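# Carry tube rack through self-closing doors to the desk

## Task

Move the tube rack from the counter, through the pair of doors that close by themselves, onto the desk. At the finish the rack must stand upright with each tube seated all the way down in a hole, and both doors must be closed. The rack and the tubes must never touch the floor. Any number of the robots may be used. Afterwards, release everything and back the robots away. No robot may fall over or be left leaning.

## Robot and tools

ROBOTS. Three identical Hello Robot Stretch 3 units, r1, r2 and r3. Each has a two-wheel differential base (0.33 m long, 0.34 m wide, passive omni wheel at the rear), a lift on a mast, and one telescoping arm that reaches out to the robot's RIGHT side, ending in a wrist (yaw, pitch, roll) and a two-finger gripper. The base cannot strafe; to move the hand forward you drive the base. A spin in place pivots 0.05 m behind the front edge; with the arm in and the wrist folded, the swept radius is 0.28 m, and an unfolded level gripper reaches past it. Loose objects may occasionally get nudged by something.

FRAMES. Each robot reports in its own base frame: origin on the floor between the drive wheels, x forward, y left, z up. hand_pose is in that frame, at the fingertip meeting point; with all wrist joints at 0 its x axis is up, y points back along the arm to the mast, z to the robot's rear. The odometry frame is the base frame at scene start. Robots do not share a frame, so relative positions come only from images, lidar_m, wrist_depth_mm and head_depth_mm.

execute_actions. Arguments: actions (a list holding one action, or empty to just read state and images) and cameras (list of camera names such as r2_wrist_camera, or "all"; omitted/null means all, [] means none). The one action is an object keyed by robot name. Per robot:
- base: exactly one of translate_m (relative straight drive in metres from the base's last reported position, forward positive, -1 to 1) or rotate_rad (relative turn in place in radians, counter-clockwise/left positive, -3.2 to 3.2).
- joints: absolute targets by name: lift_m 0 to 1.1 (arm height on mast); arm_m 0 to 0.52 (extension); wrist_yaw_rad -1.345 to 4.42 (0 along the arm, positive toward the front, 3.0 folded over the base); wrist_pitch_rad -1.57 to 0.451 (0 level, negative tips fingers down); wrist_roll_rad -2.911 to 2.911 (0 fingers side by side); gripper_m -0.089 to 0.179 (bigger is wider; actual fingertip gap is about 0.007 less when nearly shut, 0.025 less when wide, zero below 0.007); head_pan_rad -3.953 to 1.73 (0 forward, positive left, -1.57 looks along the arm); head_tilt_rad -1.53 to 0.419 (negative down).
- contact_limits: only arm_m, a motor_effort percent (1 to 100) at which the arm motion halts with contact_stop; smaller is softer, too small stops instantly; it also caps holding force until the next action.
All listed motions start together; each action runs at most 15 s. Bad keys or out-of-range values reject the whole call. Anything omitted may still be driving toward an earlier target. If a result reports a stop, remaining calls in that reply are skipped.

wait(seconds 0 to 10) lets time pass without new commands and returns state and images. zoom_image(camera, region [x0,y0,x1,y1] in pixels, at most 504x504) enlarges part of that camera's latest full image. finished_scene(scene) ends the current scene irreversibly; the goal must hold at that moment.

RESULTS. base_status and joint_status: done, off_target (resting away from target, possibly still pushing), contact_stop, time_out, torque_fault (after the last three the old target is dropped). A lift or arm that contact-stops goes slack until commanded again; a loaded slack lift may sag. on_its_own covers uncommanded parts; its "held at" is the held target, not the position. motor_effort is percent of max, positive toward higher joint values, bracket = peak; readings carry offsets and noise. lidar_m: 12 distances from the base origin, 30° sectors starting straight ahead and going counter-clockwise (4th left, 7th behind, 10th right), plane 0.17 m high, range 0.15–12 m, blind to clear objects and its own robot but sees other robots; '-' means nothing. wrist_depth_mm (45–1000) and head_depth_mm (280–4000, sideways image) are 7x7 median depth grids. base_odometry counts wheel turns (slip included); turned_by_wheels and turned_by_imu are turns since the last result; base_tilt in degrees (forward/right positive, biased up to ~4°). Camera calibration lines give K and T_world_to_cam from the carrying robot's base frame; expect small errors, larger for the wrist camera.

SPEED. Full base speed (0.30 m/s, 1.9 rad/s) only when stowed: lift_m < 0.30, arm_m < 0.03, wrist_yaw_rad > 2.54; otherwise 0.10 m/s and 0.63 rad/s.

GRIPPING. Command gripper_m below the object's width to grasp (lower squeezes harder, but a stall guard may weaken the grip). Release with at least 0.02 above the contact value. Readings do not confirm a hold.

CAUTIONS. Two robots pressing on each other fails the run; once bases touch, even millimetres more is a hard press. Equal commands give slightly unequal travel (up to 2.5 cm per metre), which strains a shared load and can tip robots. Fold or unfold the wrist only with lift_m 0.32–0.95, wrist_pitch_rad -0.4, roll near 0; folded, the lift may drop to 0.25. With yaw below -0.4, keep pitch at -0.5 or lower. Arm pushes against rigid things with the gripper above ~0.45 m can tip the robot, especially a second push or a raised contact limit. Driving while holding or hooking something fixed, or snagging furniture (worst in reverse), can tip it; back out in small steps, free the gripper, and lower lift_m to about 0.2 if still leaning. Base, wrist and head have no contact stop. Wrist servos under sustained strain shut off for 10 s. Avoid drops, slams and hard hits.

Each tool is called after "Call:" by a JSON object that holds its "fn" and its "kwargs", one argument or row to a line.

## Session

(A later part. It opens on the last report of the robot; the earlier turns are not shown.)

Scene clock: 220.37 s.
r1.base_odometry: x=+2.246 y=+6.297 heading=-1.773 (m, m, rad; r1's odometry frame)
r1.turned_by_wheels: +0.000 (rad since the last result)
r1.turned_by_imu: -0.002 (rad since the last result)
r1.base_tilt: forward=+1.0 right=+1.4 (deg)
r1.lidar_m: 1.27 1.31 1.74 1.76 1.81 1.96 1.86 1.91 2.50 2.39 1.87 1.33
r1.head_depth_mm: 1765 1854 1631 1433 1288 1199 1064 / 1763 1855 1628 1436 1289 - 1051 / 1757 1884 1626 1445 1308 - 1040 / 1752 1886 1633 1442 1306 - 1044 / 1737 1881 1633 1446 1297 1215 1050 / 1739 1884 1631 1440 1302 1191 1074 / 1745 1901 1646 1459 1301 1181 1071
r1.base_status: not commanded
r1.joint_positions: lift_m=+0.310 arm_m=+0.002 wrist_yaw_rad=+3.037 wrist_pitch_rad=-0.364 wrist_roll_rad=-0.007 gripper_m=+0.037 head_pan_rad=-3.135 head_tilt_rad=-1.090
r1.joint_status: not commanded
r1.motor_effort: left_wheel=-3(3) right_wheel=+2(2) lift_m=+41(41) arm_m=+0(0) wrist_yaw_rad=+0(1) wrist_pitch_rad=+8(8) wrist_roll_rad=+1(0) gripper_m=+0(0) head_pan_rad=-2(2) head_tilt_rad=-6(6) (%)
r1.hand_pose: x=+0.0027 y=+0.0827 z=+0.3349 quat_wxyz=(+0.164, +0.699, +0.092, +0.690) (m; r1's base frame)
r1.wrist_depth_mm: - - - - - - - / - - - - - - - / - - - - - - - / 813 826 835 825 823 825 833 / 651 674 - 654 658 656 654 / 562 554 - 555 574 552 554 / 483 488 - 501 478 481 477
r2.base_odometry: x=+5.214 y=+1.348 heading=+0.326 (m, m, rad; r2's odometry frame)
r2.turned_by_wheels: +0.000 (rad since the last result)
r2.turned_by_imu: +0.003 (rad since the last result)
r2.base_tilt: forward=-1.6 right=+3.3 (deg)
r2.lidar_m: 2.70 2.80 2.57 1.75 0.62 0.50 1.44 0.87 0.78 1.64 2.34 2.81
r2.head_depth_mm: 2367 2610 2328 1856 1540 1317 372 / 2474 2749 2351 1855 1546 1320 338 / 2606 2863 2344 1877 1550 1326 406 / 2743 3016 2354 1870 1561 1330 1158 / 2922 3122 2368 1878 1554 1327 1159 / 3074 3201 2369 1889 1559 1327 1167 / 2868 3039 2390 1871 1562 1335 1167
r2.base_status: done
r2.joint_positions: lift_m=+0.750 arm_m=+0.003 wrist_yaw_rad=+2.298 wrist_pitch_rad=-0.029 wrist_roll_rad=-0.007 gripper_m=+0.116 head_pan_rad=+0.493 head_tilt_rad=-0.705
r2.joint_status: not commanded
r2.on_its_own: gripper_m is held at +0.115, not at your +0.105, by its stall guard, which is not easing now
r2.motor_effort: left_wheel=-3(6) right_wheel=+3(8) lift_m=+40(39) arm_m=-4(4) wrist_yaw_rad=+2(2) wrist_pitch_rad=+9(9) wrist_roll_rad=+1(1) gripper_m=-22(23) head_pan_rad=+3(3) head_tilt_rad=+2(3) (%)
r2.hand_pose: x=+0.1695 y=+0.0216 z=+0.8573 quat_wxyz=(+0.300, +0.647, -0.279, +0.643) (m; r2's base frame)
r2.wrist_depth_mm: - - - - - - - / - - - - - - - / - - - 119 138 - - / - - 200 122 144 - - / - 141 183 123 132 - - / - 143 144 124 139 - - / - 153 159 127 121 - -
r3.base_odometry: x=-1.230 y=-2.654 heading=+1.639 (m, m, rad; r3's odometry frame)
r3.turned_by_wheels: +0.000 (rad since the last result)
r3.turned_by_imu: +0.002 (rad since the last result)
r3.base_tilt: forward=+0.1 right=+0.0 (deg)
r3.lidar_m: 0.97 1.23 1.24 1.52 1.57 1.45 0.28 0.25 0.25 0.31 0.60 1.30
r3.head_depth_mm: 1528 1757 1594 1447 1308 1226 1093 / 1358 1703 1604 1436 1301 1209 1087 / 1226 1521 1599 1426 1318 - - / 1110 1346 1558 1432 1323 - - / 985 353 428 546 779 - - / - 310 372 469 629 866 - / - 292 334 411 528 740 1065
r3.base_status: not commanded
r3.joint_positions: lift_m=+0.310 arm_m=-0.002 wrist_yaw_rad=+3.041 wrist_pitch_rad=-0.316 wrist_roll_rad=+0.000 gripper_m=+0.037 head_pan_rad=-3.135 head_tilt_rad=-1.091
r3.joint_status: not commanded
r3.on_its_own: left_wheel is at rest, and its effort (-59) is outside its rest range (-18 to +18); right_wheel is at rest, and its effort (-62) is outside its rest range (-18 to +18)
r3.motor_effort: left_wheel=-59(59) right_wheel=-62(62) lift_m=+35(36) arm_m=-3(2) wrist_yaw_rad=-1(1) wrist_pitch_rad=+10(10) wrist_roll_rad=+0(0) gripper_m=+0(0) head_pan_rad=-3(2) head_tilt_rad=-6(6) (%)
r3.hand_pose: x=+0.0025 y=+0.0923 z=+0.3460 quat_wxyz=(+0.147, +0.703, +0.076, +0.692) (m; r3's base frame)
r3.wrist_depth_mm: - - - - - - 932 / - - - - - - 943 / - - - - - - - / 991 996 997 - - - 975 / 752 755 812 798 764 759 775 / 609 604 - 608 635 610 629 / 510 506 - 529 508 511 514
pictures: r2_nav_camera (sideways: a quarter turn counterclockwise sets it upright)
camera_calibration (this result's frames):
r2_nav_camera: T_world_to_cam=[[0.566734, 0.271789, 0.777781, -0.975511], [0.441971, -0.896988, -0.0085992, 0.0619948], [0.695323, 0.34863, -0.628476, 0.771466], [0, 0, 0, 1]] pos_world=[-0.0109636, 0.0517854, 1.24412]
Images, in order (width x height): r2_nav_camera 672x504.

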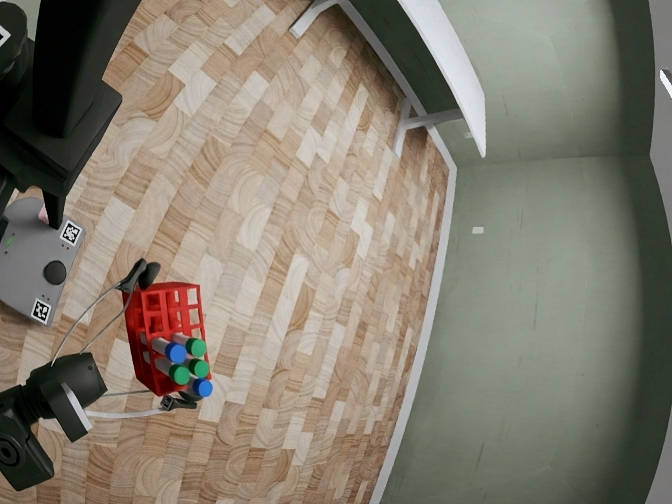

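Call:
{"fn": "execute_actions", "kwargs": {
  "actions": [
    {"r2":{"base":{"rotate_rad":1.1},"joints":{"wrist_yaw_rad":1.57,"lift_m":0.8,"head_pan_rad":-0.2}},"r3":{"base":{"rotate_rad":-0.85}}}
  ],
  "cameras": []
}}

Call:
{"fn": "execute_actions", "kwargs": {
  "actions": [
    {"r2":{"base":{"translate_m":1.0}},"r3":{"base":{"translate_m":-0.7},"joints":{"head_pan_rad":0,"head_tilt_rad":-0.7}}}
  ],
  "cameras": ["r2_head_camera","r3_nav_camera"]
}}

Call:
{"fn": "execute_actions", "kwargs": {
  "actions": [
    {"r2":{"base":{"translate_m":0.45}}}
  ],
  "cameras": ["r2_head_camera","r2_wrist_camera"]
}}

Scene clock: 224.00 s.
r1.base_odometry: x=+2.246 y=+6.297 heading=-1.773 (m, m, rad; r1's odometry frame)
r1.turned_by_wheels: +0.000 (rad since the last result)
r1.turned_by_imu: -0.001 (rad since the last result)
r1.base_tilt: forward=+1.0 right=+1.4 (deg)
r1.lidar_m: 1.27 1.30 1.74 1.76 1.81 1.95 1.86 1.92 2.50 2.38 1.88 1.33
r1.head_depth_mm: 1764 1864 1626 1431 1286 1198 1063 / 1760 1865 1622 1439 1289 - 1053 / 1762 1873 1632 1443 1309 - 1037 / 1749 1875 1633 1452 1306 - 1043 / 1752 1888 1631 1443 1299 1210 1041 / 1745 1881 1636 1450 1299 1191 1071 / 1735 1892 1641 1452 1297 1178 1073
r1.base_status: not commanded
r1.joint_positions: lift_m=+0.310 arm_m=+0.002 wrist_yaw_rad=+3.037 wrist_pitch_rad=-0.364 wrist_roll_rad=-0.007 gripper_m=+0.037 head_pan_rad=-3.135 head_tilt_rad=-1.090
r1.joint_status: not commanded
r1.motor_effort: left_wheel=-4(3) right_wheel=+2(2) lift_m=+41(41) arm_m=+0(0) wrist_yaw_rad=-1(1) wrist_pitch_rad=+8(8) wrist_roll_rad=+1(0) gripper_m=+1(1) head_pan_rad=-3(2) head_tilt_rad=-5(6) (%)
r1.hand_pose: x=+0.0027 y=+0.0827 z=+0.3349 quat_wxyz=(+0.164, +0.699, +0.092, +0.690) (m; r1's base frame)
r1.wrist_depth_mm: - - - - - - - / - - - - - - - / - - - - - - - / 812 825 823 816 831 821 835 / 666 669 - 661 664 663 654 / 557 550 - 562 567 555 570 / 475 490 - 502 474 482 479
r2.base_odometry: x=+5.214 y=+1.348 heading=+1.426 (m, m, rad; r2's odometry frame)
r2.turned_by_wheels: +1.100 (rad since the last result)
r2.turned_by_imu: +1.112 (rad since the last result)
r2.base_tilt: forward=-1.7 right=+3.2 (deg)
r2.lidar_m: 2.54 1.44 0.59 0.50 1.30 0.82 0.78 2.02 2.38 2.77 2.70 2.84
r2.head_depth_mm: 2878 2976 2328 1861 1548 359 1114 / 3101 3141 2332 1864 1548 384 1115 / 2789 3082 2356 1859 1550 430 1136 / 2322 2787 2355 1865 1548 1330 1157 / 2154 2786 2361 1879 1558 1330 1160 / 2181 2598 2391 1880 1565 1330 1161 / 2107 2457 2380 1895 1559 1334 1166
r2.base_status: done
r2.joint_positions: lift_m=+0.800 arm_m=+0.003 wrist_yaw_rad=+1.572 wrist_pitch_rad=-0.030 wrist_roll_rad=-0.007 gripper_m=+0.116 head_pan_rad=-0.193 head_tilt_rad=-0.705
r2.joint_status: all done
r2.on_its_own: gripper_m is held at +0.115, not at your +0.105, by its stall guard, which is not easing now
r2.motor_effort: left_wheel=-3(8) right_wheel=+3(8) lift_m=+49(53) arm_m=-4(4) wrist_yaw_rad=-3(3) wrist_pitch_rad=+10(10) wrist_roll_rad=+1(1) gripper_m=-23(22) head_pan_rad=-3(33) head_tilt_rad=+1(2) (%)
r2.hand_pose: x=+0.2341 y=-0.1477 z=+0.9069 quat_wxyz=(+0.509, +0.506, -0.490, +0.495) (m; r2's base frame)
r2.wrist_depth_mm: - - - - - - - / - - - - - - - / - - - 119 139 - - / - - 199 121 145 - - / - 142 183 123 134 - - / - 142 144 124 140 - - / - 153 160 129 121 - -
r3.base_odometry: x=-1.230 y=-2.654 heading=+0.789 (m, m, rad; r3's odometry frame)
r3.turned_by_wheels: -0.850 (rad since the last result)
r3.turned_by_imu: -0.838 (rad since the last result)
r3.base_tilt: forward=+0.1 right=+0.0 (deg)
r3.lidar_m: 1.19 0.97 1.09 1.23 1.29 1.61 1.50 0.26 0.20 0.20 0.21 0.31
r3.head_depth_mm: 1552 1765 1618 1435 1310 1222 1092 / 1557 1758 1609 1433 1306 1214 1086 / 1554 1787 1596 1439 1323 - - / 1563 1768 1595 1437 1315 - - / 1566 1759 1588 1435 1297 - - / 1496 1726 1588 1422 1292 1200 - / 1495 1721 1578 1419 1289 631 635
r3.base_status: done
r3.joint_positions: lift_m=+0.310 arm_m=-0.003 wrist_yaw_rad=+3.061 wrist_pitch_rad=-0.316 wrist_roll_rad=+0.000 gripper_m=+0.037 head_pan_rad=-3.135 head_tilt_rad=-1.091
r3.joint_status: not commanded
r3.on_its_own: wrist_yaw_rad is at rest, and its effort (-22) is outside its rest range (-12 to +12)
r3.motor_effort: left_wheel=+3(50) right_wheel=-12(61) lift_m=+35(37) arm_m=-1(3) wrist_yaw_rad=-22(25) wrist_pitch_rad=+10(11) wrist_roll_rad=+0(0) gripper_m=+0(0) head_pan_rad=-2(2) head_tilt_rad=-6(6) (%)
r3.hand_pose: x=-0.0022 y=+0.0929 z=+0.3460 quat_wxyz=(+0.140, +0.702, +0.083, +0.694) (m; r3's base frame)
r3.wrist_depth_mm: - - - - - - 817 / - - - - - - 812 / - - - - - - 801 / 972 989 - 985 - - 865 / 751 767 - 799 767 780 785 / 610 599 - 608 640 622 626 / 514 507 - 527 514 520 516
pictures: none
No camera images: the call's "cameras" was empty. Leave "cameras" out to get every camera's image.

Scene clock: 235.37 s.
r1.base_odometry: x=+2.246 y=+6.297 heading=-1.773 (m, m, rad; r1's odometry frame)
r1.turned_by_wheels: +0.000 (rad since the last result)
r1.turned_by_imu: -0.002 (rad since the last result)
r1.base_tilt: forward=+1.0 right=+1.3 (deg)
r1.lidar_m: 1.27 1.31 1.74 1.76 1.81 1.95 1.87 1.91 2.50 2.38 1.88 1.33
r1.head_depth_mm: 1766 1863 1622 1422 1286 1199 1065 / 1750 1886 1627 1440 1284 - 1056 / 1766 1880 1624 1431 1312 - 1042 / 1740 1868 1641 1434 1308 - 1043 / 1741 1898 1639 1445 1299 1213 1042 / 1735 1899 1636 1450 1295 1192 1071 / 1739 1898 1646 1454 1309 1180 1075
r1.base_status: not commanded
r1.joint_positions: lift_m=+0.310 arm_m=+0.002 wrist_yaw_rad=+3.037 wrist_pitch_rad=-0.364 wrist_roll_rad=-0.007 gripper_m=+0.037 head_pan_rad=-3.135 head_tilt_rad=-1.090
r1.joint_status: not commanded
r1.motor_effort: left_wheel=-4(2) right_wheel=+2(2) lift_m=+41(41) arm_m=+0(0) wrist_yaw_rad=+0(0) wrist_pitch_rad=+8(8) wrist_roll_rad=+0(0) gripper_m=+0(1) head_pan_rad=-4(2) head_tilt_rad=-5(6) (%)
r1.hand_pose: x=+0.0027 y=+0.0827 z=+0.3349 quat_wxyz=(+0.164, +0.699, +0.092, +0.690) (m; r1's base frame)
r1.wrist_depth_mm: - - - - - - - / - - - - - - - / - - - - - - - / 829 827 820 820 839 810 824 / 657 648 - 667 665 660 662 / 552 553 - 556 585 550 554 / 479 488 - 506 472 477 480
r2.base_odometry: x=+5.358 y=+2.337 heading=+1.426 (m, m, rad; r2's odometry frame)
r2.turned_by_wheels: +0.000 (rad since the last result)
r2.turned_by_imu: +0.004 (rad since the last result)
r2.base_tilt: forward=-1.6 right=+3.3 (deg)
r2.lidar_m: 1.63 1.14 1.20 0.91 0.90 0.94 1.45 3.12 3.02 2.30 2.24 1.60
r2.head_depth_mm: 2166 2305 2330 1861 1542 359 1117 / 1979 1389 2329 1818 1544 385 1118 / 1800 1396 1883 1872 1559 430 1136 / 1701 1405 2136 1871 1547 1329 1158 / 1585 1416 1129 1875 1553 1331 1160 / 1487 1420 1049 1885 1560 1331 1166 / 1408 1421 1054 1834 1563 1334 1166
r2.base_status: done
r2.joint_positions: lift_m=+0.800 arm_m=+0.003 wrist_yaw_rad=+1.572 wrist_pitch_rad=-0.030 wrist_roll_rad=-0.007 gripper_m=+0.116 head_pan_rad=-0.193 head_tilt_rad=-0.704
r2.joint_status: not commanded
r2.on_its_own: gripper_m is held at +0.115, not at your +0.105, by its stall guard, which is not easing now
r2.motor_effort: left_wheel=-3(3) right_wheel=+3(7) lift_m=+49(49) arm_m=-4(4) wrist_yaw_rad=-3(3) wrist_pitch_rad=+9(9) wrist_roll_rad=+1(1) gripper_m=-23(23) head_pan_rad=-3(3) head_tilt_rad=+2(2) (%)
r2.hand_pose: x=+0.2341 y=-0.1477 z=+0.9069 quat_wxyz=(+0.509, +0.506, -0.490, +0.495) (m; r2's base frame)
r2.wrist_depth_mm: - - - - - - - / - - - - - - - / - - - 120 139 - - / 883 972 200 121 145 - - / 995 140 182 123 135 - - / - 141 144 124 139 - - / - 152 159 128 121 - -
r3.base_odometry: x=-1.723 y=-3.151 heading=+0.790 (m, m, rad; r3's odometry frame)
r3.turned_by_wheels: +0.000 (rad since the last result)
r3.turned_by_imu: +0.004 (rad since the last result)
r3.base_tilt: forward=+0.1 right=+0.0 (deg)
r3.lidar_m: 1.43 1.50 1.29 1.26 1.06 0.89 0.82 0.82 0.85 0.82 0.87 1.23
r3.head_depth_mm: 1200 1344 1524 1755 1624 1381 1191 / 1193 1339 1517 1768 1629 1371 1193 / 1206 1351 1529 1770 1625 1374 1190 / 1208 1357 1530 1769 1625 1369 1195 / 1210 1354 1532 1767 1629 1385 1193 / 1205 1349 1531 1768 1632 1380 1190 / 1213 1359 1547 1776 1640 1379 1188
r3.base_status: done
r3.joint_positions: lift_m=+0.310 arm_m=-0.003 wrist_yaw_rad=+3.087 wrist_pitch_rad=-0.316 wrist_roll_rad=+0.000 gripper_m=+0.037 head_pan_rad=-0.007 head_tilt_rad=-0.705
r3.joint_status: all done
r3.on_its_own: wrist_yaw_rad is held at +3.084, not at its first target +3.040, by its stall guard, which is not easing now
r3.motor_effort: left_wheel=+3(2) right_wheel=-3(17) lift_m=+37(36) arm_m=-1(0) wrist_yaw_rad=-3(29) wrist_pitch_rad=+10(11) wrist_roll_rad=+0(1) gripper_m=+0(0) head_pan_rad=+4(51) head_tilt_rad=+3(32) (%)
r3.hand_pose: x=-0.0084 y=+0.0933 z=+0.3460 quat_wxyz=(+0.131, +0.701, +0.092, +0.695) (m; r3's base frame)
r3.wrist_depth_mm: 978 - - - - - - / 982 - - - - - - / 986 - - - - - - / 954 - 986 - 988 999 - / 757 766 - 789 757 766 784 / 604 611 - 603 642 621 626 / 506 509 - 530 511 507 521
pictures: r2_head_camera (sideways: a quarter turn clockwise sets it upright), r3_nav_camera (sideways: a quarter turn counterclockwise sets it upright)
camera_calibration (this result's frames):
r2_head_camera: T_world_to_cam=[[-0.666311, 0.113289, -0.737018, 0.981176], [0.169351, 0.985554, -0.00161217, 0.00216985], [0.726189, -0.125889, -0.675871, 0.829214], [0, 0, 0, 1]] pos_world=[0.051235, -0.00890584, 1.28359]
r3_nav_camera: T_world_to_cam=[[0.68837, -0.0448043, 0.723975, -0.897186], [0.000406844, -0.998067, -0.0621538, 0.133623], [0.72536, 0.0430793, -0.68702, 0.842334], [0, 0, 0, 1]] pos_world=[0.00654602, 0.0568796, 1.23655]
Images, in order (width x height): r2_head_camera 896x504, r3_nav_camera 672x504.

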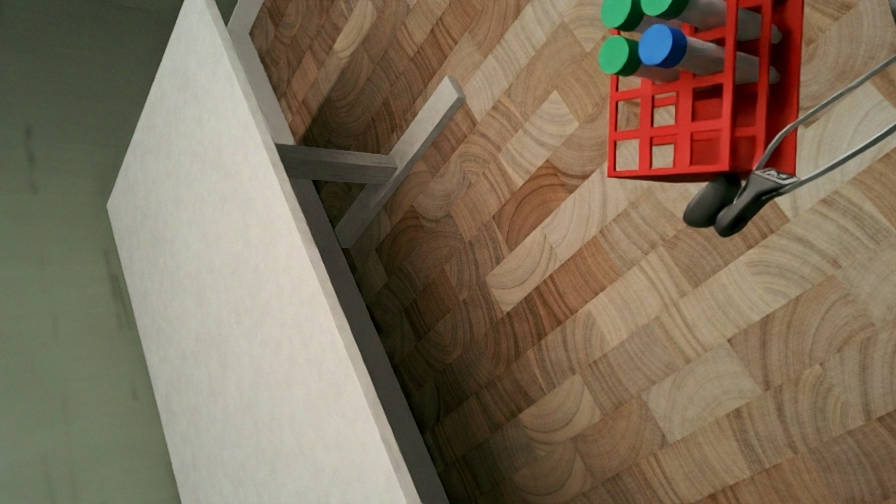

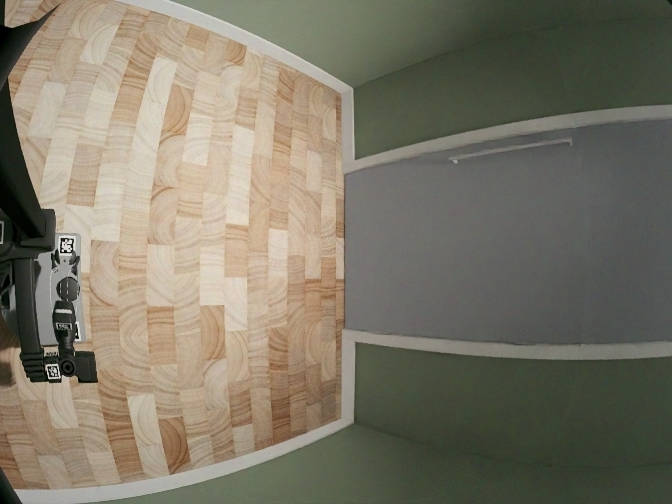

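Scene clock: 241.23 s.
r1.base_odometry: x=+2.246 y=+6.297 heading=-1.773 (m, m, rad; r1's odometry frame)
r1.turned_by_wheels: +0.000 (rad since the last result)
r1.turned_by_imu: -0.001 (rad since the last result)
r1.base_tilt: forward=+0.9 right=+1.3 (deg)
r1.lidar_m: 1.27 1.30 1.74 1.76 1.81 1.96 1.87 1.92 2.50 2.38 1.87 1.33
r1.head_depth_mm: 1763 1852 1610 1433 1282 1198 1062 / 1757 1864 1624 1441 1292 - 1049 / 1746 1873 1629 1433 1312 - 1042 / 1756 1871 1624 1439 1303 - 1045 / 1746 1876 1628 1454 1294 1215 1047 / 1741 1894 1638 1458 1305 1189 1075 / 1738 1878 1643 1457 1305 1174 1077
r1.base_status: not commanded
r1.joint_positions: lift_m=+0.310 arm_m=+0.002 wrist_yaw_rad=+3.037 wrist_pitch_rad=-0.364 wrist_roll_rad=-0.007 gripper_m=+0.037 head_pan_rad=-3.135 head_tilt_rad=-1.090
r1.joint_status: not commanded
r1.motor_effort: left_wheel=-3(3) right_wheel=+2(2) lift_m=+41(41) arm_m=+0(0) wrist_yaw_rad=+0(0) wrist_pitch_rad=+8(8) wrist_roll_rad=+0(0) gripper_m=+0(0) head_pan_rad=-2(2) head_tilt_rad=-6(6) (%)
r1.hand_pose: x=+0.0027 y=+0.0827 z=+0.3349 quat_wxyz=(+0.164, +0.699, +0.092, +0.690) (m; r1's base frame)
r1.wrist_depth_mm: - - - - - - - / - - - - - - - / - - - - - - - / 831 830 828 834 816 833 828 / 668 655 - 668 660 668 672 / 559 561 - 555 579 555 557 / 476 490 - 502 477 478 475
r2.base_odometry: x=+5.423 y=+2.783 heading=+1.425 (m, m, rad; r2's odometry frame)
r2.turned_by_wheels: +0.000 (rad since the last result)
r2.turned_by_imu: +0.002 (rad since the last result)
r2.base_tilt: forward=-1.6 right=+3.2 (deg)
r2.lidar_m: 1.22 1.19 0.79 1.12 1.11 1.15 1.76 3.52 2.75 2.08 2.04 1.18
r2.head_depth_mm: 1600 1805 1030 1707 1509 360 1116 / 1471 1532 1034 871 1544 385 1117 / 1354 1399 1039 824 1554 430 1138 / 1265 1344 1040 830 1447 1328 1159 / 1182 1286 1044 829 722 1332 1162 / 1108 1226 1048 830 688 1335 1163 / 1044 1151 1052 832 690 1258 1169
r2.base_status: done
r2.joint_positions: lift_m=+0.800 arm_m=+0.003 wrist_yaw_rad=+1.572 wrist_pitch_rad=-0.030 wrist_roll_rad=-0.007 gripper_m=+0.116 head_pan_rad=-0.193 head_tilt_rad=-0.704
r2.joint_status: not commanded
r2.on_its_own: gripper_m is held at +0.115, not at your +0.105, by its stall guard, which is not easing now
r2.motor_effort: left_wheel=-3(5) right_wheel=+3(8) lift_m=+49(49) arm_m=-4(4) wrist_yaw_rad=-4(4) wrist_pitch_rad=+9(10) wrist_roll_rad=+1(0) gripper_m=-22(22) head_pan_rad=-3(3) head_tilt_rad=+2(1) (%)
r2.hand_pose: x=+0.2341 y=-0.1477 z=+0.9069 quat_wxyz=(+0.509, +0.506, -0.490, +0.495) (m; r2's base frame)
r2.wrist_depth_mm: 901 - - - - - - / 922 - - - - - - / 971 - - 120 139 - - / 944 978 200 122 145 - - / 593 141 181 123 135 836 - / - 142 144 124 139 - - / 372 153 160 128 121 - -
r3.base_odometry: x=-1.723 y=-3.151 heading=+0.790 (m, m, rad; r3's odometry frame)
r3.turned_by_wheels: +0.000 (rad since the last result)
r3.turned_by_imu: +0.002 (rad since the last result)
r3.base_tilt: forward=+0.1 right=+0.0 (deg)
r3.lidar_m: 1.43 1.50 1.29 1.26 1.06 0.89 0.82 0.82 0.85 0.82 0.87 1.23
r3.head_depth_mm: 1203 1344 1526 1749 1635 1376 1186 / 1199 1348 1523 1755 1642 1378 1186 / 1210 1343 1539 1770 1639 1373 1193 / 1214 1352 1528 1758 1631 1378 1198 / 1210 1356 1530 1770 1632 1385 1190 / 1213 1349 1533 1772 1641 1374 1190 / 1211 1349 1535 1779 1627 1378 1190
r3.base_status: not commanded
r3.joint_positions: lift_m=+0.310 arm_m=-0.003 wrist_yaw_rad=+3.087 wrist_pitch_rad=-0.316 wrist_roll_rad=+0.000 gripper_m=+0.037 head_pan_rad=-0.007 head_tilt_rad=-0.705
r3.joint_status: not commanded
r3.on_its_own: wrist_yaw_rad is held at +3.084, not at its first target +3.040, by its stall guard, which is not easing now
r3.motor_effort: left_wheel=+2(2) right_wheel=-3(3) lift_m=+36(36) arm_m=-1(0) wrist_yaw_rad=-3(3) wrist_pitch_rad=+10(10) wrist_roll_rad=+0(0) gripper_m=+0(0) head_pan_rad=+4(4) head_tilt_rad=+2(2) (%)
r3.hand_pose: x=-0.0084 y=+0.0933 z=+0.3460 quat_wxyz=(+0.131, +0.701, +0.092, +0.695) (m; r3's base frame)
r3.wrist_depth_mm: 991 - - - - - - / 961 - - - - - - / 982 - - - - - - / 909 989 - - - - - / 746 757 - 803 761 773 770 / 604 596 - 609 641 612 617 / 506 507 - 525 515 520 518
pictures: r2_head_camera (sideways: a quarter turn clockwise sets it upright), r2_wrist_camera
camera_calibration (this result's frames):
r2_head_camera: T_world_to_cam=[[-0.666295, 0.113292, -0.737032, 0.981194], [0.16936, 0.985553, -0.00161265, 0.00217042], [0.726201, -0.125899, -0.675856, 0.829194], [0, 0, 0, 1]] pos_world=[0.0512353, -0.00890634, 1.28359]
r2_wrist_camera: T_world_to_cam=[[-0.0286584, -0.997979, 0.0567077, -0.198716], [-0.219114, -0.0490793, -0.974464, 0.955014], [0.975278, -0.040352, -0.217265, 0.127169], [0, 0, 0, 1]] pos_world=[0.0795372, -0.146311, 0.969525]
Images, in order (width x height): r2_head_camera 896x504, r2_wrist_camera 644x364.

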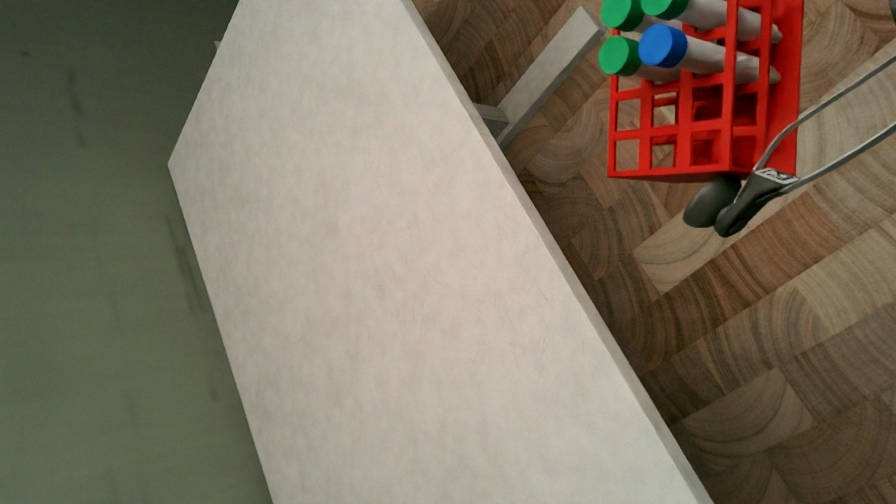

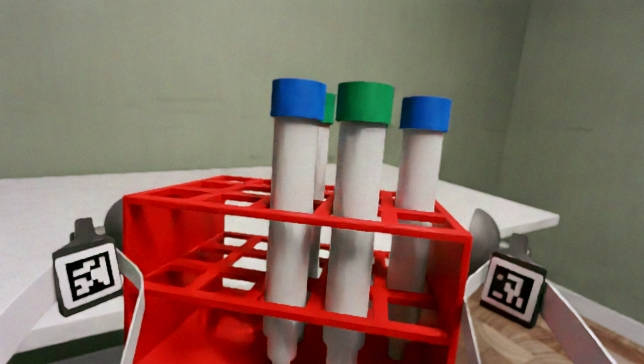

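Call:
{"fn": "execute_actions", "kwargs": {
  "actions": [
    {"r2":{"base":{"rotate_rad":0.45},"joints":{"head_tilt_rad":-1.0}}}
  ],
  "cameras": ["r2_head_camera"]
}}

Call:
{"fn": "execute_actions", "kwargs": {
  "actions": [
    {"r2":{"base":{"translate_m":0.38},"joints":{"lift_m":0.72}}}
  ],
  "cameras": ["r2_head_camera","r2_wrist_camera"]
}}

Scene clock: 243.83 s.
r1.base_odometry: x=+2.246 y=+6.297 heading=-1.773 (m, m, rad; r1's odometry frame)
r1.turned_by_wheels: +0.000 (rad since the last result)
r1.turned_by_imu: -0.001 (rad since the last result)
r1.base_tilt: forward=+1.1 right=+1.3 (deg)
r1.lidar_m: 1.27 1.31 1.74 1.76 1.81 1.95 1.86 1.92 2.50 2.38 1.87 1.33
r1.head_depth_mm: 1760 1854 1615 1429 1285 1194 1061 / 1764 1860 1621 1436 1285 - 1051 / 1755 1863 1631 1444 1311 - 1045 / 1758 1872 1622 1449 1304 - 1043 / 1744 1882 1630 1446 1297 1211 1049 / 1744 1886 1633 1449 1298 1191 1076 / 1733 1895 1641 1456 1302 1177 1076
r1.base_status: not commanded
r1.joint_positions: lift_m=+0.310 arm_m=+0.002 wrist_yaw_rad=+3.037 wrist_pitch_rad=-0.364 wrist_roll_rad=-0.007 gripper_m=+0.037 head_pan_rad=-3.135 head_tilt_rad=-1.090
r1.joint_status: not commanded
r1.motor_effort: left_wheel=-3(3) right_wheel=+2(2) lift_m=+41(41) arm_m=+0(0) wrist_yaw_rad=+0(1) wrist_pitch_rad=+8(8) wrist_roll_rad=+0(0) gripper_m=+0(0) head_pan_rad=-2(3) head_tilt_rad=-6(5) (%)
r1.hand_pose: x=+0.0027 y=+0.0827 z=+0.3349 quat_wxyz=(+0.164, +0.699, +0.092, +0.690) (m; r1's base frame)
r1.wrist_depth_mm: - - - - - - - / - - - - - - - / - - - - - - - / 820 820 824 829 828 822 828 / 670 666 - 668 665 661 660 / 562 556 - 554 576 555 553 / 477 486 - 501 478 474 478
r2.base_odometry: x=+5.423 y=+2.783 heading=+1.875 (m, m, rad; r2's odometry frame)
r2.turned_by_wheels: +0.450 (rad since the last result)
r2.turned_by_imu: +0.455 (rad since the last result)
r2.base_tilt: forward=-1.6 right=+3.3 (deg)
r2.lidar_m: 1.19 0.79 1.14 1.09 1.13 1.63 3.51 2.96 2.13 2.04 1.18 1.24
r2.head_depth_mm: 961 822 718 365 1257 - 1080 / 967 825 720 411 1262 1199 1106 / 974 829 725 673 1285 1196 1127 / 974 834 726 1427 1322 1204 1122 / 978 838 727 1411 1332 1205 1117 / 983 841 732 681 1328 1209 1105 / 991 843 734 681 1322 1211 1108
r2.base_status: done
r2.joint_positions: lift_m=+0.800 arm_m=+0.003 wrist_yaw_rad=+1.572 wrist_pitch_rad=-0.030 wrist_roll_rad=-0.007 gripper_m=+0.116 head_pan_rad=-0.193 head_tilt_rad=-0.987
r2.joint_status: all done
r2.on_its_own: gripper_m is held at +0.115, not at your +0.105, by its stall guard, which is not easing now
r2.motor_effort: left_wheel=-3(6) right_wheel=+3(8) lift_m=+49(49) arm_m=-4(4) wrist_yaw_rad=-2(3) wrist_pitch_rad=+9(10) wrist_roll_rad=+1(1) gripper_m=-22(23) head_pan_rad=-3(3) head_tilt_rad=-7(28) (%)
r2.hand_pose: x=+0.2341 y=-0.1479 z=+0.9069 quat_wxyz=(+0.509, +0.506, -0.490, +0.495) (m; r2's base frame)
r2.wrist_depth_mm: - - - - - - - / - - - - - - - / - - - 120 139 - - / - 977 200 122 145 - - / 619 141 183 122 135 756 748 / - 142 143 124 139 - 505 / - 154 160 128 121 - 431
r3.base_odometry: x=-1.723 y=-3.151 heading=+0.790 (m, m, rad; r3's odometry frame)
r3.turned_by_wheels: +0.000 (rad since the last result)
r3.turned_by_imu: +0.001 (rad since the last result)
r3.base_tilt: forward=+0.1 right=+0.0 (deg)
r3.lidar_m: 1.43 1.50 1.29 1.26 1.05 0.90 0.82 0.82 0.85 0.82 0.87 1.24
r3.head_depth_mm: 1200 1340 1512 1742 1639 1382 1190 / 1190 1342 1526 1763 1633 1374 1185 / 1207 1354 1519 1762 1635 1378 1191 / 1211 1353 1530 1772 1630 1377 1192 / 1212 1350 1532 1774 1635 1378 1191 / 1209 1362 1543 1781 1627 1381 1193 / 1214 1356 1534 1772 1638 1379 1190
r3.base_status: not commanded
r3.joint_positions: lift_m=+0.310 arm_m=-0.003 wrist_yaw_rad=+3.087 wrist_pitch_rad=-0.316 wrist_roll_rad=+0.000 gripper_m=+0.037 head_pan_rad=-0.007 head_tilt_rad=-0.705
r3.joint_status: not commanded
r3.on_its_own: wrist_yaw_rad is held at +3.084, not at its first target +3.040, by its stall guard, which is not easing now
r3.motor_effort: left_wheel=+2(1) right_wheel=-2(2) lift_m=+36(36) arm_m=+0(1) wrist_yaw_rad=-4(3) wrist_pitch_rad=+10(10) wrist_roll_rad=+0(0) gripper_m=+0(1) head_pan_rad=+4(4) head_tilt_rad=+2(3) (%)
r3.hand_pose: x=-0.0084 y=+0.0933 z=+0.3460 quat_wxyz=(+0.131, +0.701, +0.092, +0.695) (m; r3's base frame)
r3.wrist_depth_mm: - - - - - - - / 978 - - - - - - / 977 - - - - - - / 917 993 - - - - - / 739 761 - 795 779 768 761 / 619 602 - 603 646 624 618 / 516 510 - 526 511 516 511
pictures: r2_head_camera (sideways: a quarter turn clockwise sets it upright)
camera_calibration (this result's frames):
r2_head_camera: T_world_to_cam=[[-0.841896, 0.147764, -0.519016, 0.6982], [0.17, 0.985432, 0.00479529, -0.00617532], [0.512164, -0.0841955, -0.854751, 1.06312], [0, 0, 0, 1]] pos_world=[0.044371, -0.0075734, 1.27111]
Images, in order (width x height): r2_head_camera 896x504.

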